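# Move four cartons from pallet onto taped table area

## Task

Transfer every one of the four cartons from the pallet to the table. Each must end up lying flat, fully inside the blue tape outline with nothing overhanging it, not resting on another carton, and with the same face on top as it had originally. A carton counts only if it stays put without the robot supporting it. Finish by releasing everything and moving the tool away.

## Robot and tools

Robot: one arm carrying a vacuum tool, with no fingers. The controlled point is the cup point, the centre of the rims of the tool's four suction cups when they touch nothing. The cups point along the cup point's own +z axis. In the cup point's frame the cups sit at x = -35 and +35 mm. Channel a has the pair at y = -70 mm and channel b the pair at y = +70 mm. The tool reaches 148 mm to each side along its y axis. Each cup is 36 mm across.

Frame: every pose is given in the scene frame. Its origin is on the table top straight below the arm base, +z is up, and +y points left when facing along +x. Positions are in metres and orientations are quaternions written w first (qw, qx, qy, qz). The base may be slightly tilted, and reported positions get less accurate at long reach.

Row format, shared by execute_actions and move: 9 numbers, [x, y, z, qw, qx, qy, qz, suction_a, suction_b]. The first seven are an absolute pose for the cup point, not an offset. The last two are vacuum levels from -1 to 1: +1 is full vacuum (about 75 kPa below ambient), a fraction asks for part of it, and 0.01 or less turns the channel off. A channel keeps its last setting until changed. To hold an orientation steady, repeat the quaternion you want in every row, because the reported one may drift. A row is refused if its position is more than 0.6 m from the last reported position along any cup-point axis. On each control step the commanded pose is clipped to within 100 mm and 16 degrees of the measured pose, and when both cannot be met, position wins. Motion lags commands by about 0.17 s.

execute_actions: {"actions": [...], "pictures": bool}. The list holds at most one item. An empty list just returns the current state. An action is {"rows": [[9 numbers], ...], "steps": n}, with 1 to 15 rows and n at most 15 (15 if omitted). Each step is 1/30 s, one row is used per step, and the last row repeats if there are fewer rows than steps. A wait is {"steps": n} with n up to 300; it is counted from the previous result, so thinking time is part of it. A refused call sends nothing. After an action ends the arm continues only to the last clipped pose, so a far target can take several calls. Compare the result with your target, and read the "Hand target" line.

move: target is one 9-number row, and the cup point goes toward that pose in a straight line. speed is in m/s, 0.002 to 0.5, default 0.25; turning is limited to twice that value in rad/s. The path takes 0.5 to 10 s and stops short if it would be longer. It does not avoid obstacles, and the real motion can lag, wander or exceed speed, especially with the arm nearly straight. The suction values are applied at the start. Optional stop_force (13 to 80 N) ends the path when the wrist senses that much extra push against the direction of travel. The arm then backs up two steps and holds, though it may briefly press up to twice as hard. Use it only with very slow approaches, never on moves that rotate the tool, and not when lifting off something you are pressing on. It is not available in the first 0.2 s of a scene. The result line "move:" reports the ending: done, contact, off_target, moving, held or fault. limits=paced means the pose was clipped, and limits=held means some steps were blocked, after which the arm may move fast.

wait: seconds from 0 to 10, and no new command is sent. zoom_image: camera is cam_high, cam_low or cam_wrist, and region is [x0, y0, x1, y1] in pixels, at most 504 by 504, with (0, 0) at the top left. Each image is 896x504. finished_scene: give the scene number. It cannot be undone, so call it only when all cartons are placed and the tool is clear.

Results: the state line gives the cup point's position, quaternion and velocities. Other lines are joint positions and torques (these include drive effort, so they are not zero in free air), and wrist force and torque in the tool's own axes, with an offset of about 5.5 N, noise up to 3.4 N and saturation near 100 N. There are also suction_measured_a/b and part_present_a/b. part_present turns to 1 at 0.54 and back to 0 below 0.49. A seal on an airtight surface reads up to 0.17 below the command (0.27 with both channels on); near 0 means no seal. "pose unreachable" and HELD mark steps that the clearance check changed or blocked.

Gripping: press both cups of a channel flat onto a smooth face so their rims seal completely, away from edges, seams and holes. If one cup of an active channel is open to air, the shared pump loses vacuum on the other channel too. Under vacuum the cups shorten, so a held carton sits up to 12 mm closer to the tool. To release, set the carton down on its support, switch both channels off, and then rise more than 15 mm. A cup sealed to the table pins the tool until that channel is switched off.

Avoid the following. Fast or deep contacts: the arm is stiff, and a target even slightly past a firm surface can trigger a fault. A joint torque at its load limit (shoulder pan and lift 290, elbow 132, wrists 47.5 N m) or 150 N of outside force stops the arm for 10 s. Dropping, slamming or knocking anything off the table; something off the table ends the scene. Long static holding, which heats the motors: a MOTOR HOT warning appears at 70 °C and the brakes lock at 85 °C. The simulation keeps running while you think. Loose objects may occasionally get nudged, so check the cameras before finishing.

Each tool is called after "Emit:" as name(argument=value, ...) on one line, values as JSON.

## Session

Emit:
execute_actions(actions=[])

Scene clock: 0.00 s of 9400.00 s.
end_effector_position=(+0.6265, +0.0089, +0.5003) suction_measured_a=0.00 part_present_a=0 suction_measured_b=0.00 part_present_b=0 end_effector_quat_wxyz=(+0.002, +0.703, +0.711, +0.002) end_effector_velocity=(-0.000, +0.000, -0.000) end_effector_angular_velocity=(+0.000, +0.001, +0.001)
Joint positions: [-0.282 -1.702  1.856 -1.725 -1.57  -1.85 ]
Joint velocities: [-0.    -0.     0.     0.001 -0.    -0.001]
Joint torques (N m, as the arm reports them, + toward a larger angle): no reading
Wrist force (N, on the end effector, along its own x y z axes, offset not removed): no reading
Wrist torque (N m, same axes, about the end effector's origin, offset not removed): no reading
Hand target: +0.626, +0.009, +0.500; +0.002, +0.703, +0.711, +0.002

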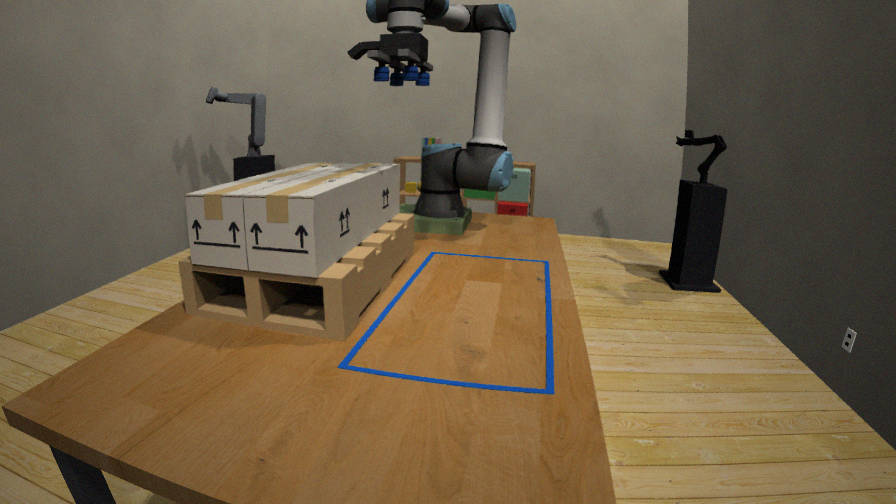

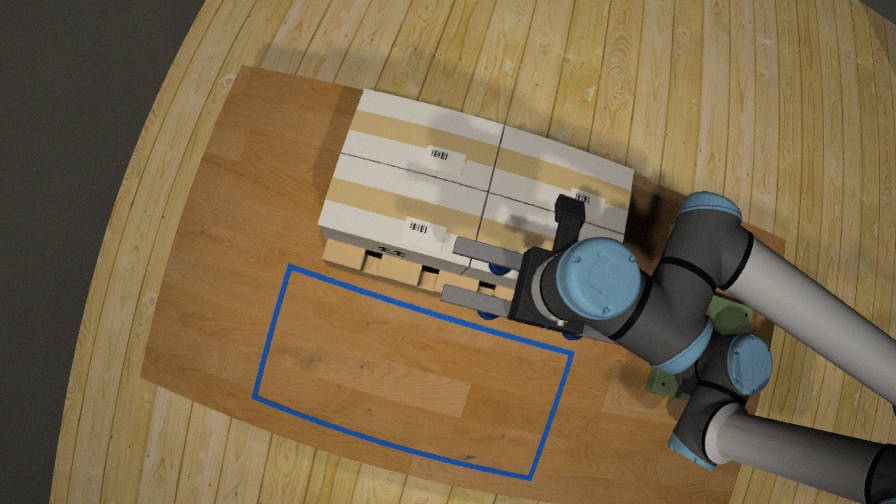

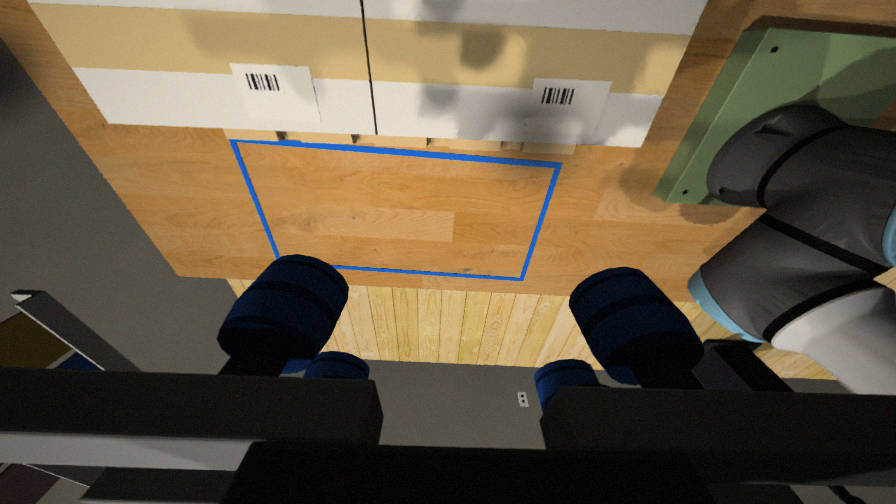

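Emit:
move(target=[0.84,-0.10,0.36,0,0.7071,0.7071,0,0,0])

Scene clock: 26.97 s of 9400.00 s.
end_effector_position=(+0.8396, -0.1003, +0.3600) suction_measured_a=0.00 part_present_a=0 suction_measured_b=0.00 part_present_b=0 end_effector_quat_wxyz=(+0.000, +0.707, +0.707, +0.000) end_effector_velocity=(+0.001, -0.001, -0.001) end_effector_angular_velocity=(-0.001, +0.001, +0.002)
Joint positions: [-0.341 -1.275  1.647 -1.937 -1.572 -1.896]
Joint velocities: [-0.     0.002 -0.002 -0.    -0.001 -0.003]
Joint torques (N m, as the arm reports them, + toward a larger angle): [-17.02 -63.26 -57.45  -7.08  -4.21  -3.04]
Wrist force (N, on the end effector, along its own x y z axes, offset not removed): [-3.8 -1.7 -8.2]
Wrist torque (N m, same axes, about the end effector's origin, offset not removed): [-0.18 0.78 0.18]
Hand target: +0.840, -0.100, +0.360; +0.000, +0.707, +0.707, +0.000
Off the commanded pose: 0.000 m, 0 deg.
After step 90, 22.30 s passed at rest.
move: done
camera_calibration (this result's frames):
cam_wrist: T_world_to_cam=[[-0.998876, -0.0445772, 0.016101, 0.831976], [-0.0271321, 0.816351, 0.576919, -0.0574806], [-0.0388615, 0.575834, -0.816643, 0.522158], [0, 0, 0, 1]] pos_world=[0.849773, -0.216665, 0.446182]

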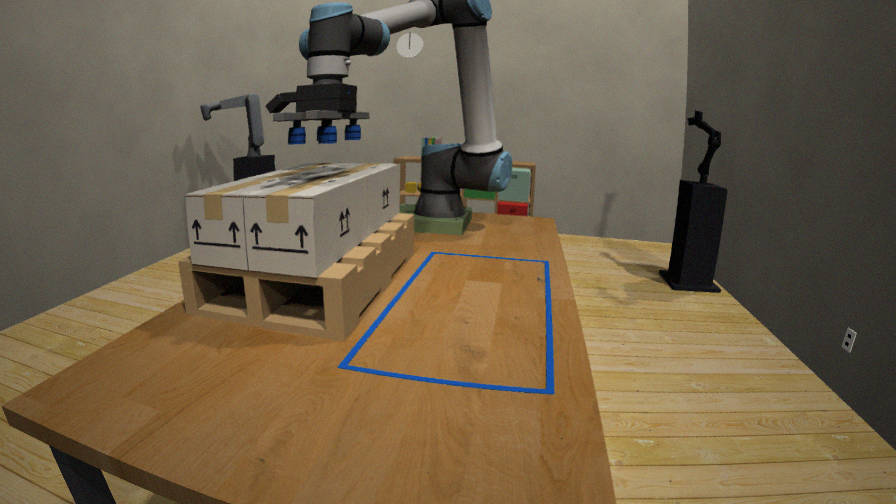

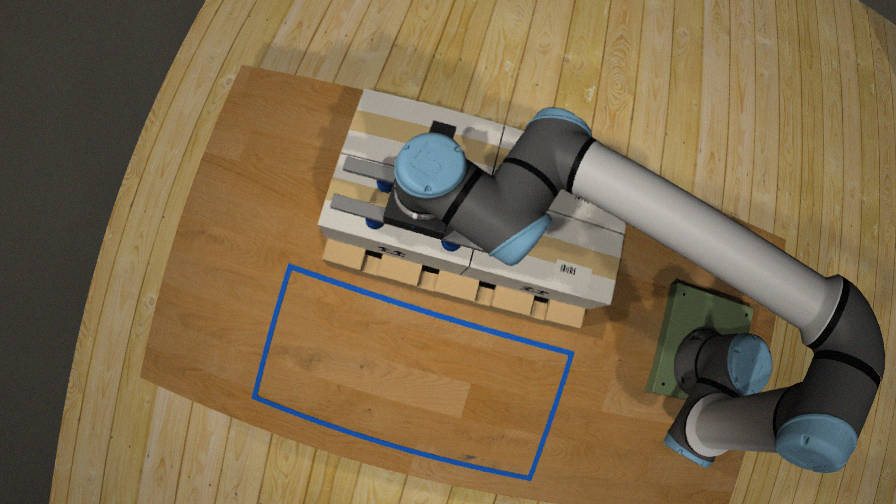

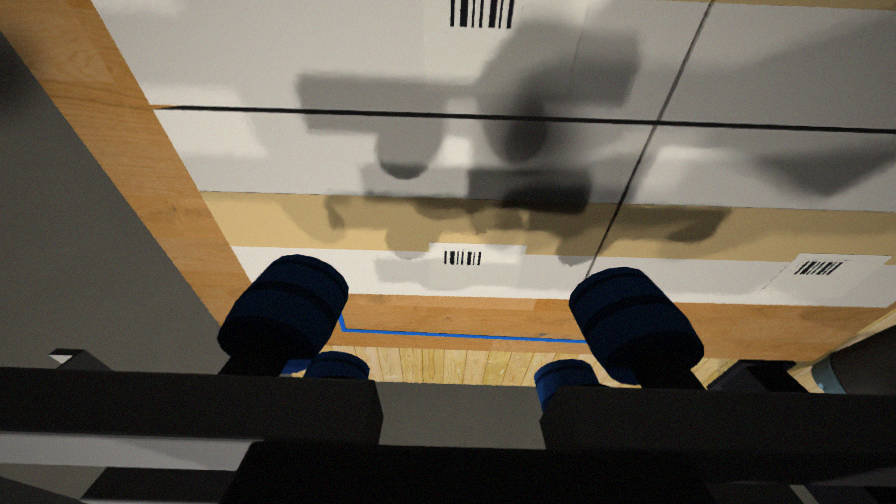

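Emit:
move(target=[0.85,-0.115,0.25,0,0.7071,0.7071,0,0,0], speed=0.02, stop_force=15)

Scene clock: 39.03 s of 9400.00 s.
end_effector_position=(+0.8480, -0.1124, +0.2700) suction_measured_a=0.00 part_present_a=0 suction_measured_b=0.00 part_present_b=0 end_effector_quat_wxyz=(-0.000, +0.707, +0.707, -0.000) end_effector_velocity=(-0.001, +0.001, +0.005) end_effector_angular_velocity=(+0.001, +0.001, +0.002)
Joint positions: [-0.351 -1.198  1.714 -2.081 -1.572 -1.907]
Joint velocities: [ 0.001 -0.005 -0.003  0.009  0.    -0.001]
Joint torques (N m, as the arm reports them, + toward a larger angle): [  8.64 -82.41 -48.04  -2.35  -4.24   1.1 ]
Wrist force (N, on the end effector, along its own x y z axes, offset not removed): [-5.2 -6.7 -16.1]
Wrist torque (N m, same axes, about the end effector's origin, offset not removed): [-0.37 1.61 0.33]
Hand target: +0.848, -0.112, +0.271; +0.000, +0.707, +0.707, +0.000
Off the commanded pose: 0.020 m, 0 deg.
After step 90, 4.13 s passed at rest.
move: contact
camera_calibration (this result's frames):
cam_wrist: T_world_to_cam=[[-0.998872, -0.0446011, 0.0163197, 0.841171], [-0.0270231, 0.816317, 0.576972, 0.00445551], [-0.0390556, 0.57588, -0.816601, 0.456142], [0, 0, 0, 1]] pos_world=[0.858157, -0.228803, 0.356188]

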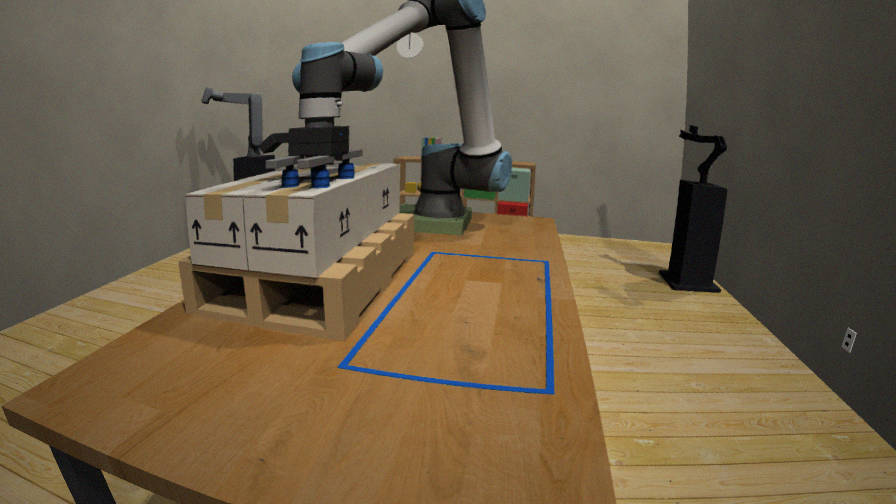

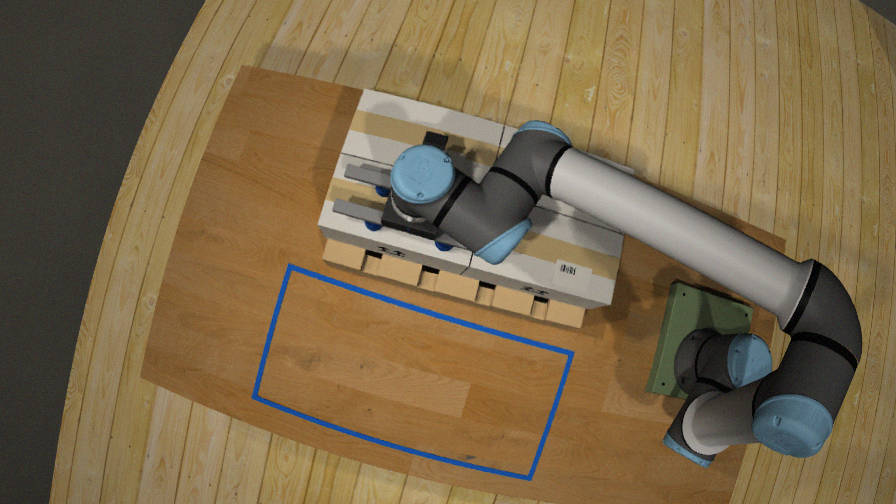

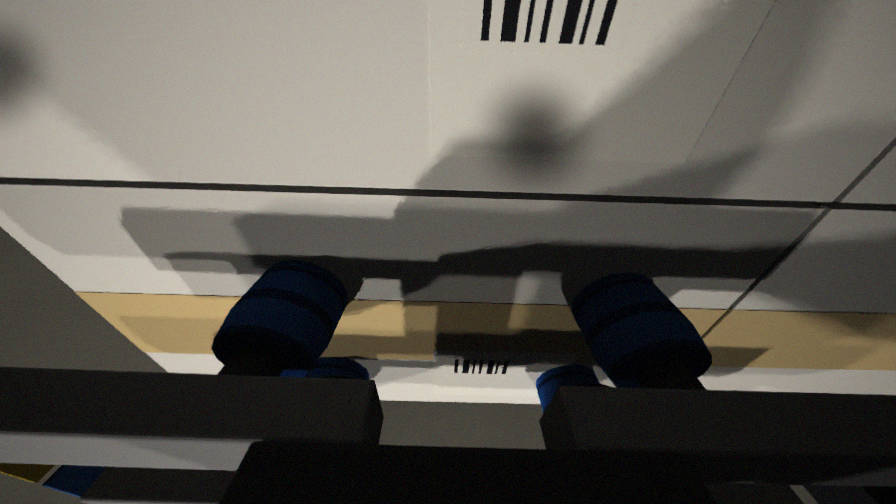

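Emit:
move(target=[0.865,-0.122,0.29,0,0.7071,0.7071,0,0,0], speed=0.05)

Emit:
move(target=[0.865,-0.122,0.264,0,0.7071,0.7071,0,1,1], speed=0.02, stop_force=20)

Scene clock: 51.83 s of 9400.00 s.
end_effector_position=(+0.8649, -0.1220, +0.2899) suction_measured_a=0.00 part_present_a=0 suction_measured_b=0.00 part_present_b=0 end_effector_quat_wxyz=(+0.000, +0.707, +0.707, +0.000) end_effector_velocity=(+0.001, -0.000, +0.001) end_effector_angular_velocity=(+0.001, +0.000, -0.000)
Joint positions: [-0.355 -1.186  1.658 -2.037 -1.572 -1.911]
Joint velocities: [-0.     0.001 -0.004  0.003  0.001 -0.   ]
Joint torques (N m, as the arm reports them, + toward a larger angle): [-19.84 -69.41 -56.23  -2.87  -4.11  -3.21]
Wrist force (N, on the end effector, along its own x y z axes, offset not removed): [-3.3 -8.6 -0.4]
Wrist torque (N m, same axes, about the end effector's origin, offset not removed): [-0.96 0.64 0.32]
Hand target: +0.865, -0.122, +0.290; +0.000, +0.707, +0.707, +0.000
Off the commanded pose: 0.000 m, 0 deg.
After step 90, 8.90 s passed at rest.
move: done
camera_calibration (this result's frames):
cam_wrist: T_world_to_cam=[[-0.998875, -0.0445706, 0.0161821, 0.857372], [-0.02708, 0.816352, 0.57692, 0.00133292], [-0.0389239, 0.575832, -0.816641, 0.478427], [0, 0, 0, 1]] pos_world=[0.875065, -0.238368, 0.37606]

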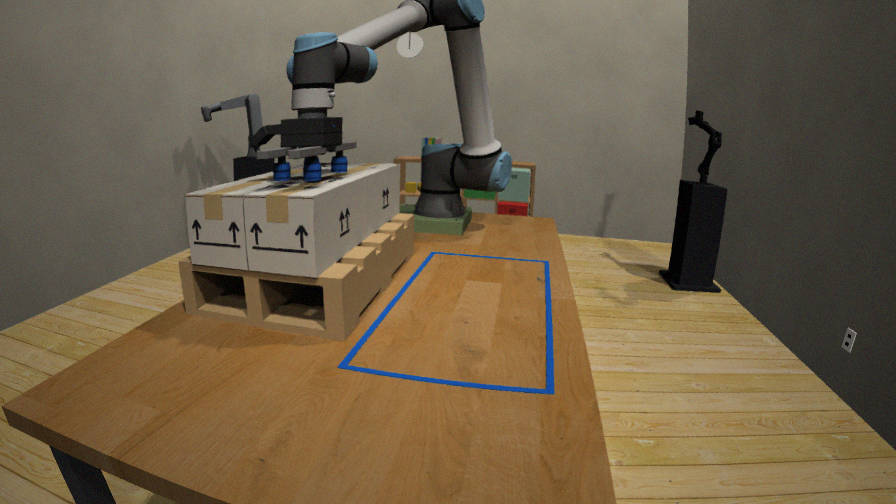

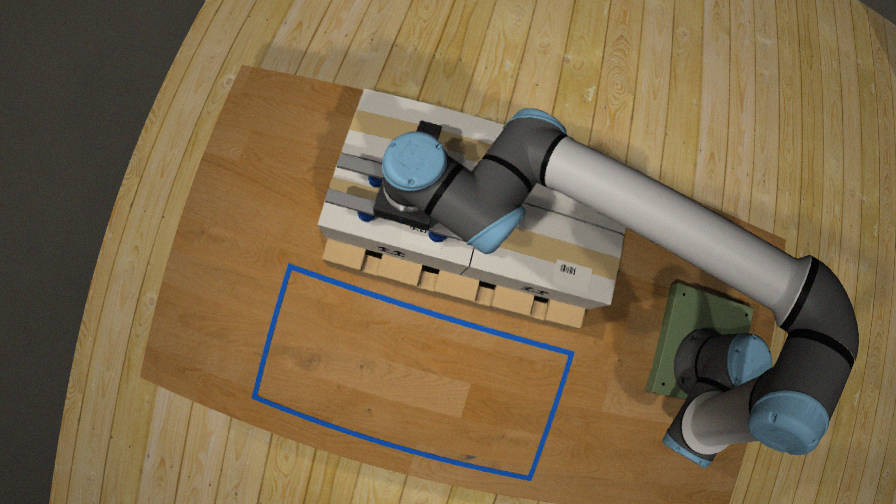

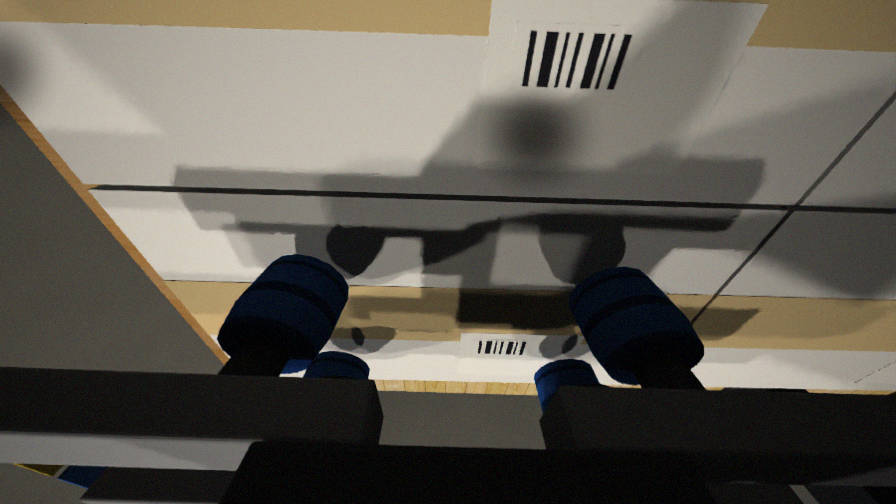

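Scene clock: 53.40 s of 9400.00 s.
end_effector_position=(+0.8650, -0.1220, +0.2641) suction_measured_a=0.69 part_present_a=1 suction_measured_b=0.69 part_present_b=1 end_effector_quat_wxyz=(-0.000, +0.707, +0.707, -0.000) end_effector_velocity=(+0.000, +0.000, -0.002) end_effector_angular_velocity=(+0.002, -0.000, -0.001)
Joint positions: [-0.355 -1.166  1.68  -2.079 -1.572 -1.911]
Joint velocities: [-0.     0.001  0.001 -0.002  0.002  0.001]
Joint torques (N m, as the arm reports them, + toward a larger angle): [-17.95 -83.61 -51.38  -8.91  -3.94  -3.1 ]
Wrist force (N, on the end effector, along its own x y z axes, offset not removed): [0.0 -4.1 15.8]
Wrist torque (N m, same axes, about the end effector's origin, offset not removed): [-0.31 0.38 0.27]
Hand target: +0.865, -0.122, +0.264; -0.000, +0.707, +0.707, -0.000
Off the commanded pose: 0.000 m, 0 deg.
move: done
camera_calibration (this result's frames):
cam_wrist: T_world_to_cam=[[-0.998875, -0.0445666, 0.0162333, 0.857851], [-0.0270472, 0.816352, 0.576921, 0.0161826], [-0.0389635, 0.575833, -0.816639, 0.457441], [0, 0, 0, 1]] pos_world=[0.875146, -0.238389, 0.350302]

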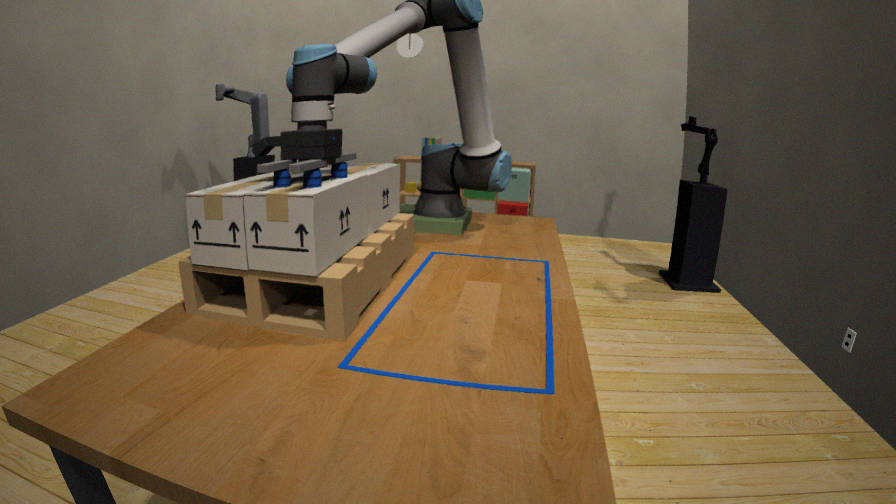

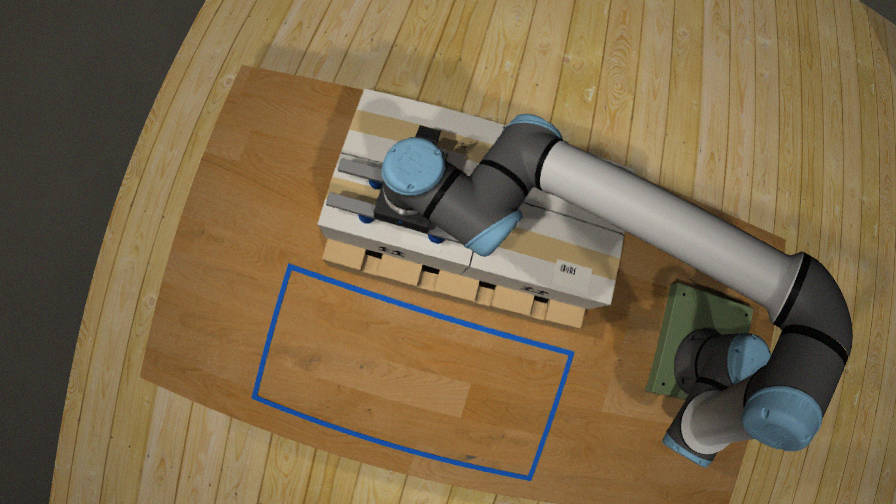

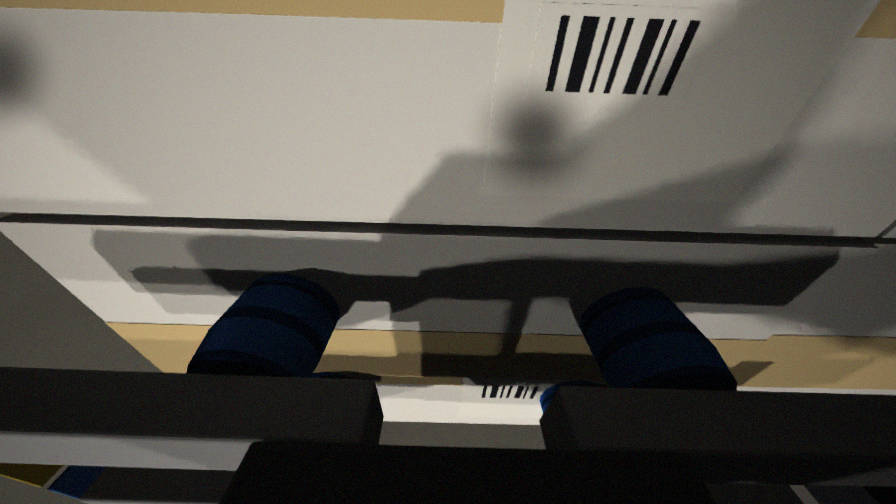

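Emit:
move(target=[0.868,-0.115,0.33,0,0.7071,0.7071,0,1,1], speed=0.06)

Scene clock: 57.63 s of 9400.00 s.
end_effector_position=(+0.8680, -0.1150, +0.3299) suction_measured_a=0.84 part_present_a=1 suction_measured_b=0.84 part_present_b=1 end_effector_quat_wxyz=(+0.000, +0.707, +0.707, -0.000) end_effector_velocity=(-0.000, +0.000, +0.001) end_effector_angular_velocity=(+0.000, +0.001, -0.001)
Joint positions: [-0.346 -1.21   1.615 -1.97  -1.572 -1.902]
Joint velocities: [ 0.    -0.001 -0.001  0.003 -0.     0.001]
Joint torques (N m, as the arm reports them, + toward a larger angle): [  15.09 -110.81  -67.78   -5.03    3.24    3.72]
Wrist force (N, on the end effector, along its own x y z axes, offset not removed): [-1.5 -6.4 16.2]
Wrist torque (N m, same axes, about the end effector's origin, offset not removed): [-0.95 0.33 0.23]
Hand target: +0.868, -0.115, +0.330; -0.000, +0.707, +0.707, -0.000
Off the commanded pose: 0.000 m, 0 deg.
move: done
camera_calibration (this result's frames):
cam_wrist: T_world_to_cam=[[-0.998874, -0.0445687, 0.0162366, 0.860148], [-0.0270489, 0.816382, 0.576878, -0.0273104], [-0.038966, 0.57579, -0.816669, 0.507239], [0, 0, 0, 1]] pos_world=[0.878206, -0.231432, 0.416035]

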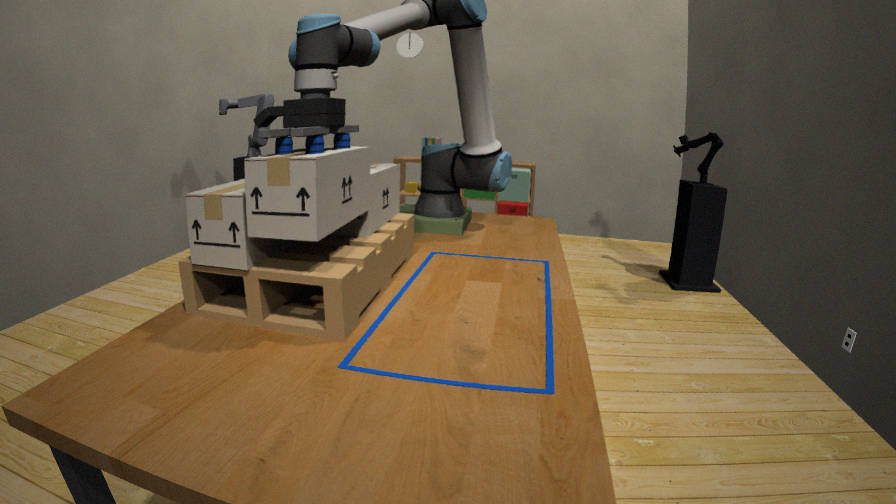

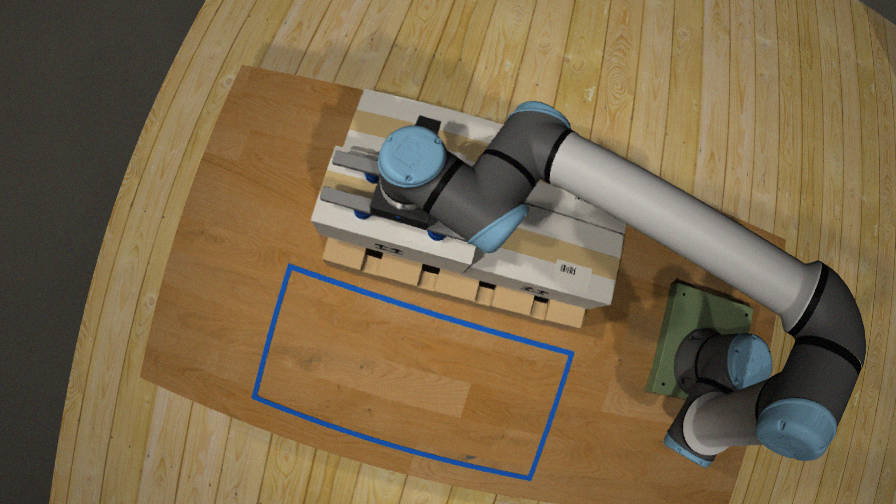

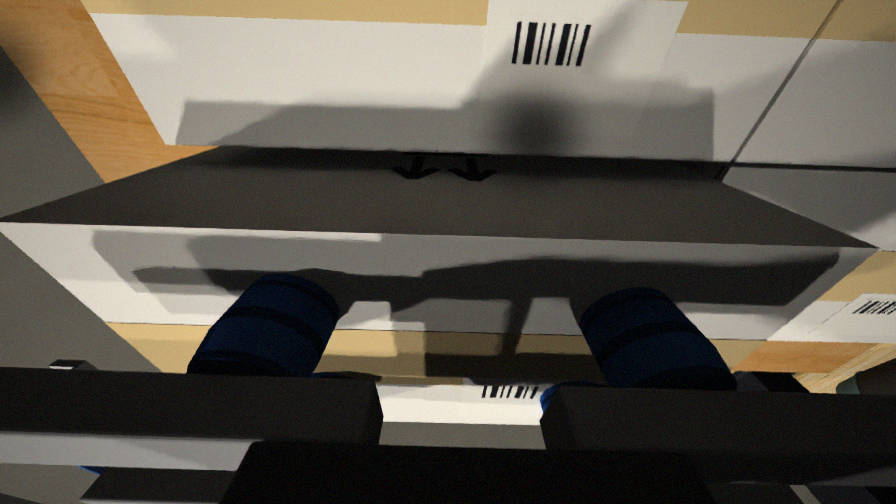

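Emit:
move(target=[0.90,-0.04,0.33,0,0.7071,0.7071,0,1,1], speed=0.12)

Emit:
move(target=[1.0,0.22,0.30,0,1,0,0,1,1], speed=0.2)

Scene clock: 67.93 s of 9400.00 s.
end_effector_position=(+0.9001, -0.0402, +0.3300) suction_measured_a=0.84 part_present_a=1 suction_measured_b=0.84 part_present_b=1 end_effector_quat_wxyz=(-0.000, +0.707, +0.707, +0.000) end_effector_velocity=(+0.001, +0.002, -0.000) end_effector_angular_velocity=(-0.000, -0.000, +0.002)
Joint positions: [-0.254 -1.171  1.56  -1.953 -1.572 -1.809]
Joint velocities: [ 0.002  0.001 -0.001 -0.     0.     0.   ]
Joint torques (N m, as the arm reports them, + toward a larger angle): [ 13.87 -85.   -67.43  -4.71   0.48   3.68]
Wrist force (N, on the end effector, along its own x y z axes, offset not removed): [-3.7 -4.3 11.7]
Wrist torque (N m, same axes, about the end effector's origin, offset not removed): [-0.71 0.70 0.32]
Hand target: +0.900, -0.040, +0.330; -0.000, +0.707, +0.707, -0.000
Off the commanded pose: 0.000 m, 0 deg.
move: done
camera_calibration (this result's frames):
cam_wrist: T_world_to_cam=[[-0.998875, -0.0445684, 0.0162133, 0.895471], [-0.0270569, 0.816303, 0.576989, -0.0876865], [-0.0389505, 0.575901, -0.816591, 0.465447], [0, 0, 0, 1]] pos_world=[0.910221, -0.156563, 0.416155]

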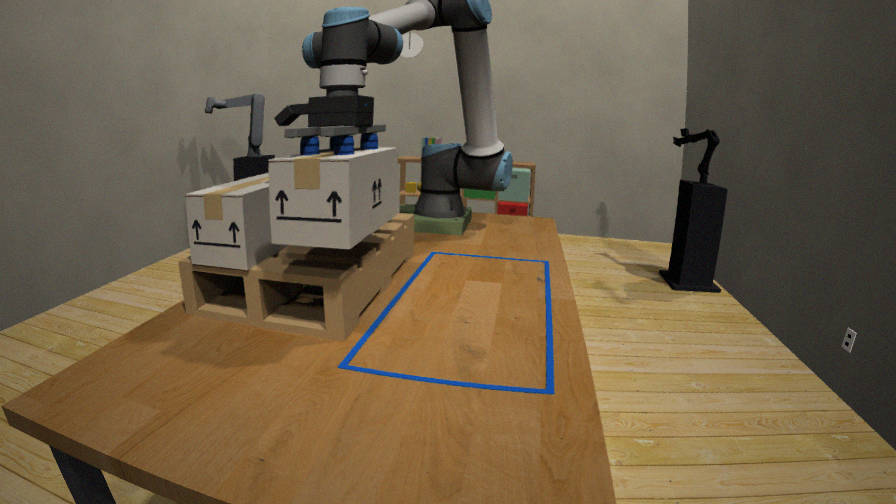

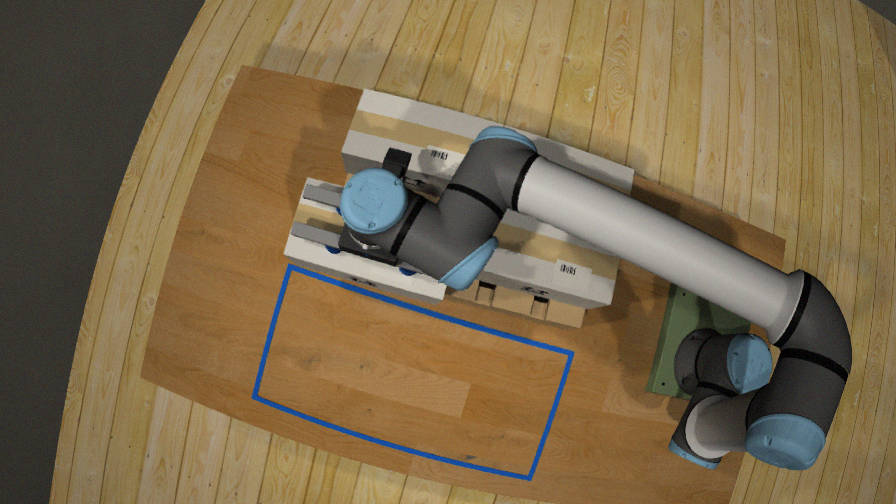

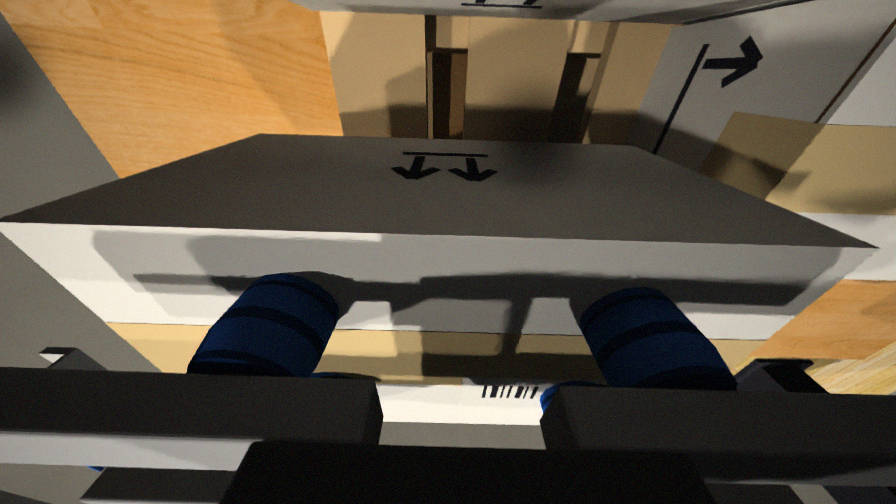

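Scene clock: 72.30 s of 9400.00 s.
end_effector_position=(+1.0003, +0.2198, +0.3000) suction_measured_a=0.84 part_present_a=1 suction_measured_b=0.84 part_present_b=1 end_effector_quat_wxyz=(-0.000, +1.000, +0.000, -0.000) end_effector_velocity=(+0.001, +0.000, +0.000) end_effector_angular_velocity=(-0.004, -0.000, -0.008)
Joint positions: [ 0.03  -0.96   1.289 -1.893 -1.57   0.044]
Joint velocities: [ 0.001  0.001 -0.003  0.001 -0.004  0.01 ]
Joint torques (N m, as the arm reports them, + toward a larger angle): [  14.92 -105.08  -69.89   -4.79   -3.77    3.95]
Wrist force (N, on the end effector, along its own x y z axes, offset not removed): [-0.1 -7.9 16.6]
Wrist torque (N m, same axes, about the end effector's origin, offset not removed): [-1.06 0.34 0.21]
Hand target: +1.000, +0.220, +0.300; +0.000, +1.000, +0.000, -0.000
Off the commanded pose: 0.000 m, 0 deg.
move: done
camera_calibration (this result's frames):
cam_wrist: T_world_to_cam=[[-0.0452543, 0.998843, 0.0162969, -0.175554], [0.816406, 0.0275774, 0.576819, -0.950199], [0.575702, 0.0394084, -0.816709, -0.201794], [0, 0, 0, 1]] pos_world=[0.883977, 0.209507, 0.386147]

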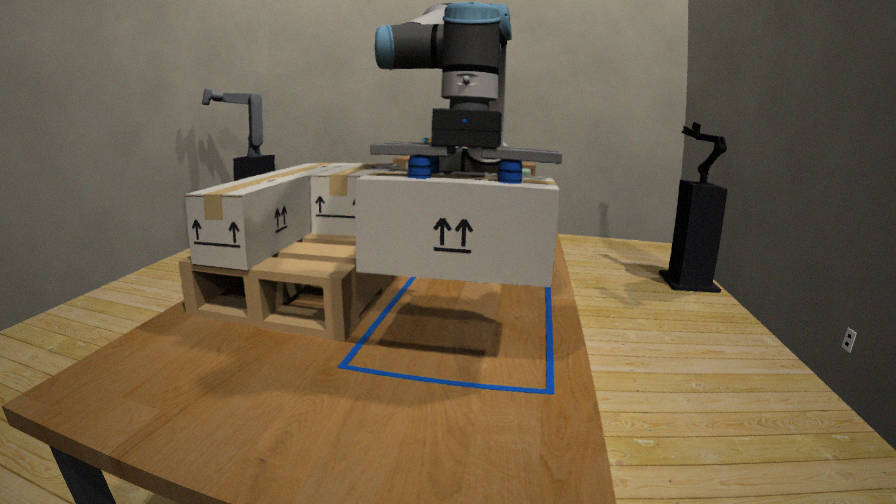

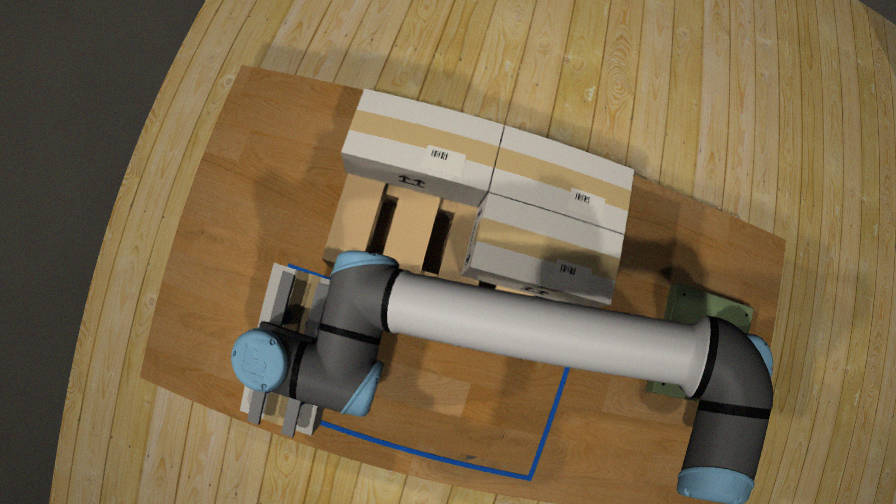

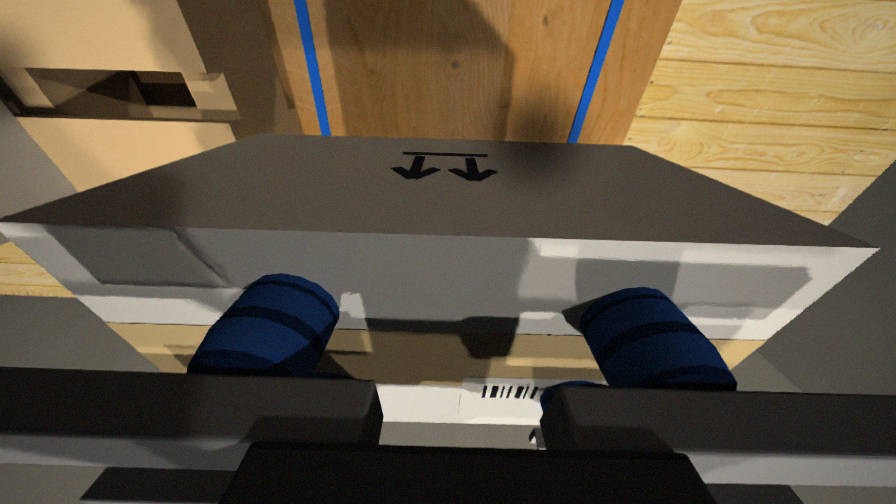

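Emit:
move(target=[1.0,0.225,0.16,0,1,0,0,1,1], speed=0.1)

Scene clock: 80.13 s of 9400.00 s.
end_effector_position=(+0.9999, +0.2250, +0.1602) suction_measured_a=0.84 part_present_a=1 suction_measured_b=0.84 part_present_b=1 end_effector_quat_wxyz=(+0.000, +1.000, +0.000, +0.000) end_effector_velocity=(-0.000, -0.000, -0.001) end_effector_angular_velocity=(-0.001, -0.000, +0.000)
Joint positions: [ 0.035 -0.863  1.391 -2.093 -1.57   0.05 ]
Joint velocities: [ 0.     0.001  0.001 -0.002 -0.001 -0.   ]
Joint torques (N m, as the arm reports them, + toward a larger angle): [  14.63 -108.88  -50.07   -8.95    4.27    3.78]
Wrist force (N, on the end effector, along its own x y z axes, offset not removed): [-7.3 1.0 20.3]
Wrist torque (N m, same axes, about the end effector's origin, offset not removed): [0.14 1.25 0.30]
Hand target: +1.000, +0.225, +0.160; +0.000, +1.000, +0.000, -0.000
Off the commanded pose: 0.000 m, 0 deg.
move: done
camera_calibration (this result's frames):
cam_wrist: T_world_to_cam=[[-0.0445705, 0.998875, 0.0161851, -0.179191], [0.816332, 0.0270768, 0.576947, -0.869194], [0.57586, 0.0389273, -0.816621, -0.315979], [0, 0, 0, 1]] pos_world=[0.883524, 0.214825, 0.246345]

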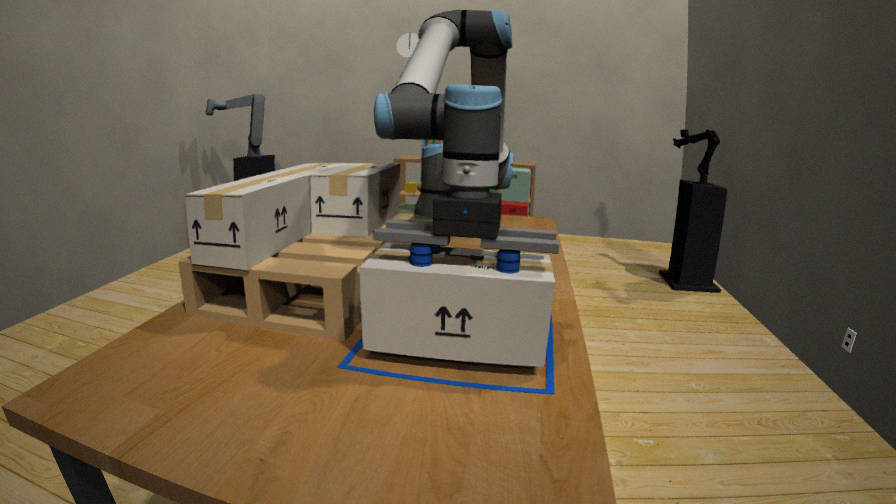

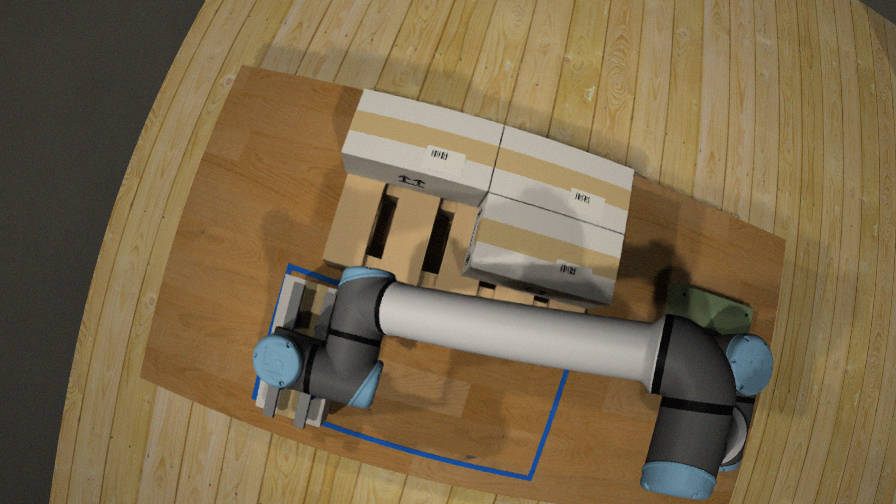

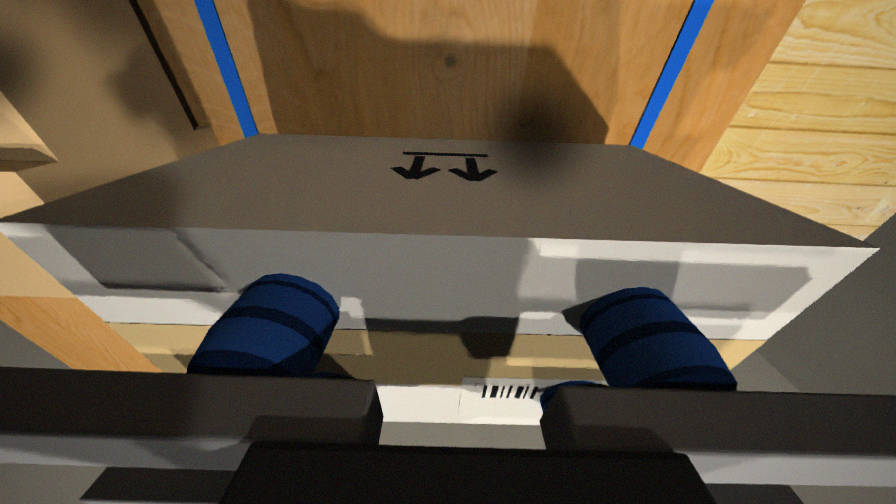

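Emit:
move(target=[1.01,0.223,0.125,0,1,0,0,1,1], speed=0.015, stop_force=25)

Scene clock: 86.33 s of 9400.00 s.
end_effector_position=(+1.0069, +0.2236, +0.1370) suction_measured_a=0.84 part_present_a=1 suction_measured_b=0.84 part_present_b=1 end_effector_quat_wxyz=(-0.000, +1.000, +0.000, +0.000) end_effector_velocity=(-0.003, -0.000, +0.000) end_effector_angular_velocity=(-0.001, +0.005, -0.001)
Joint positions: [ 0.033 -0.834  1.385 -2.117 -1.57   0.049]
Joint velocities: [ 0.    -0.003  0.003  0.005 -0.001  0.001]
Joint torques (N m, as the arm reports them, + toward a larger angle): [  -8.59 -110.87  -29.9    -0.07    2.04   -1.48]
Wrist force (N, on the end effector, along its own x y z axes, offset not removed): [1.3 -3.4 -10.4]
Wrist torque (N m, same axes, about the end effector's origin, offset not removed): [1.26 1.33 0.35]
Hand target: +1.007, +0.224, +0.137; -0.000, +1.000, +0.000, +0.000
Off the commanded pose: 0.012 m, 0 deg.
move: contact
camera_calibration (this result's frames):
cam_wrist: T_world_to_cam=[[-0.0446033, 0.998872, 0.0162944, -0.177139], [0.816009, 0.0270187, 0.577407, -0.861194], [0.576316, 0.0390507, -0.816294, -0.339386], [0, 0, 0, 1]] pos_world=[0.890435, 0.213461, 0.223107]

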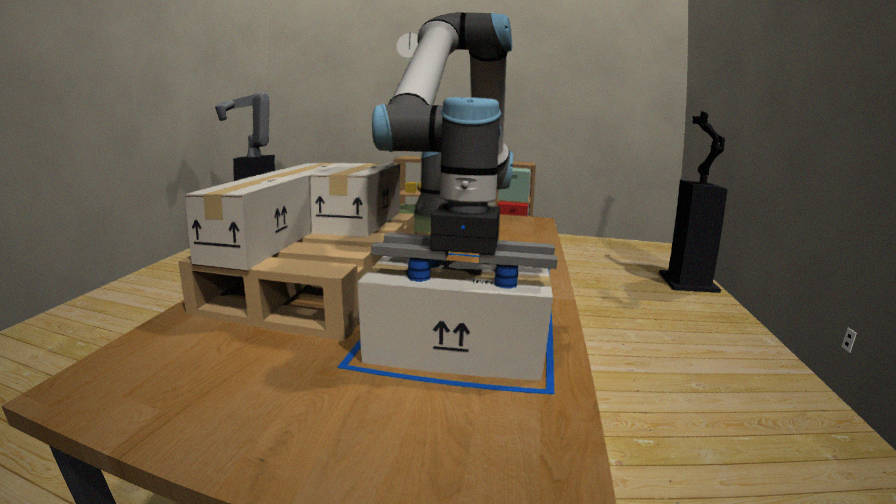

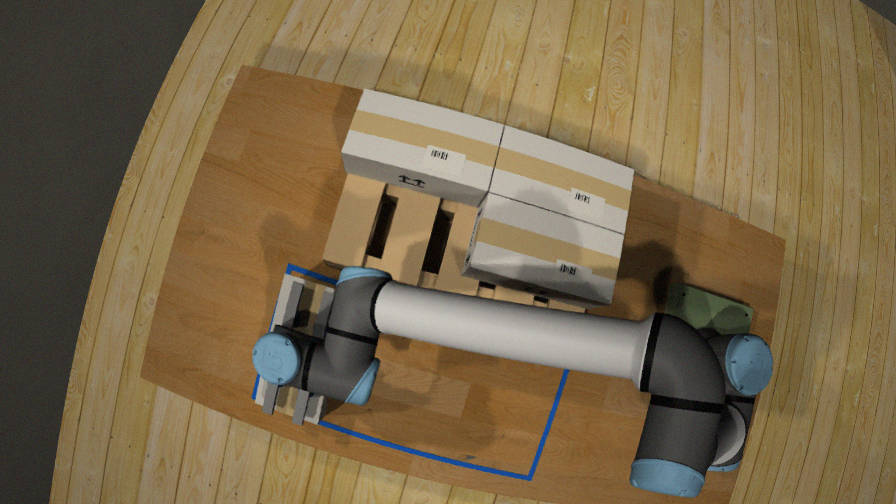

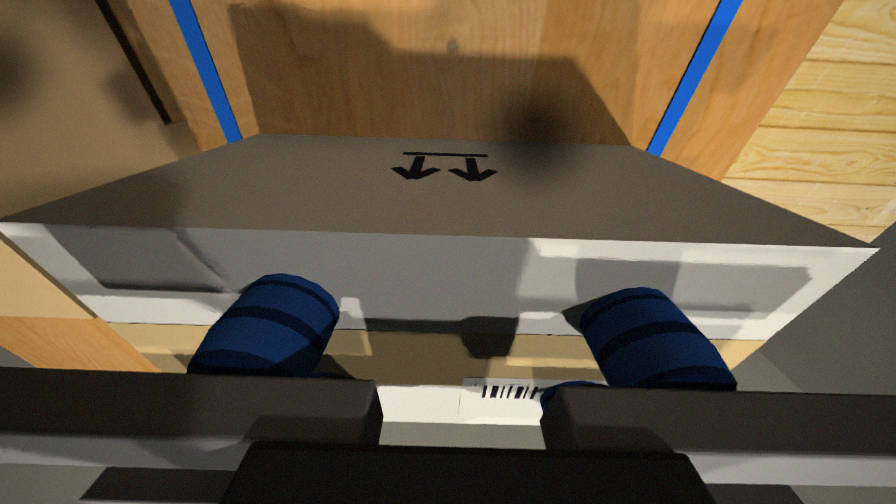

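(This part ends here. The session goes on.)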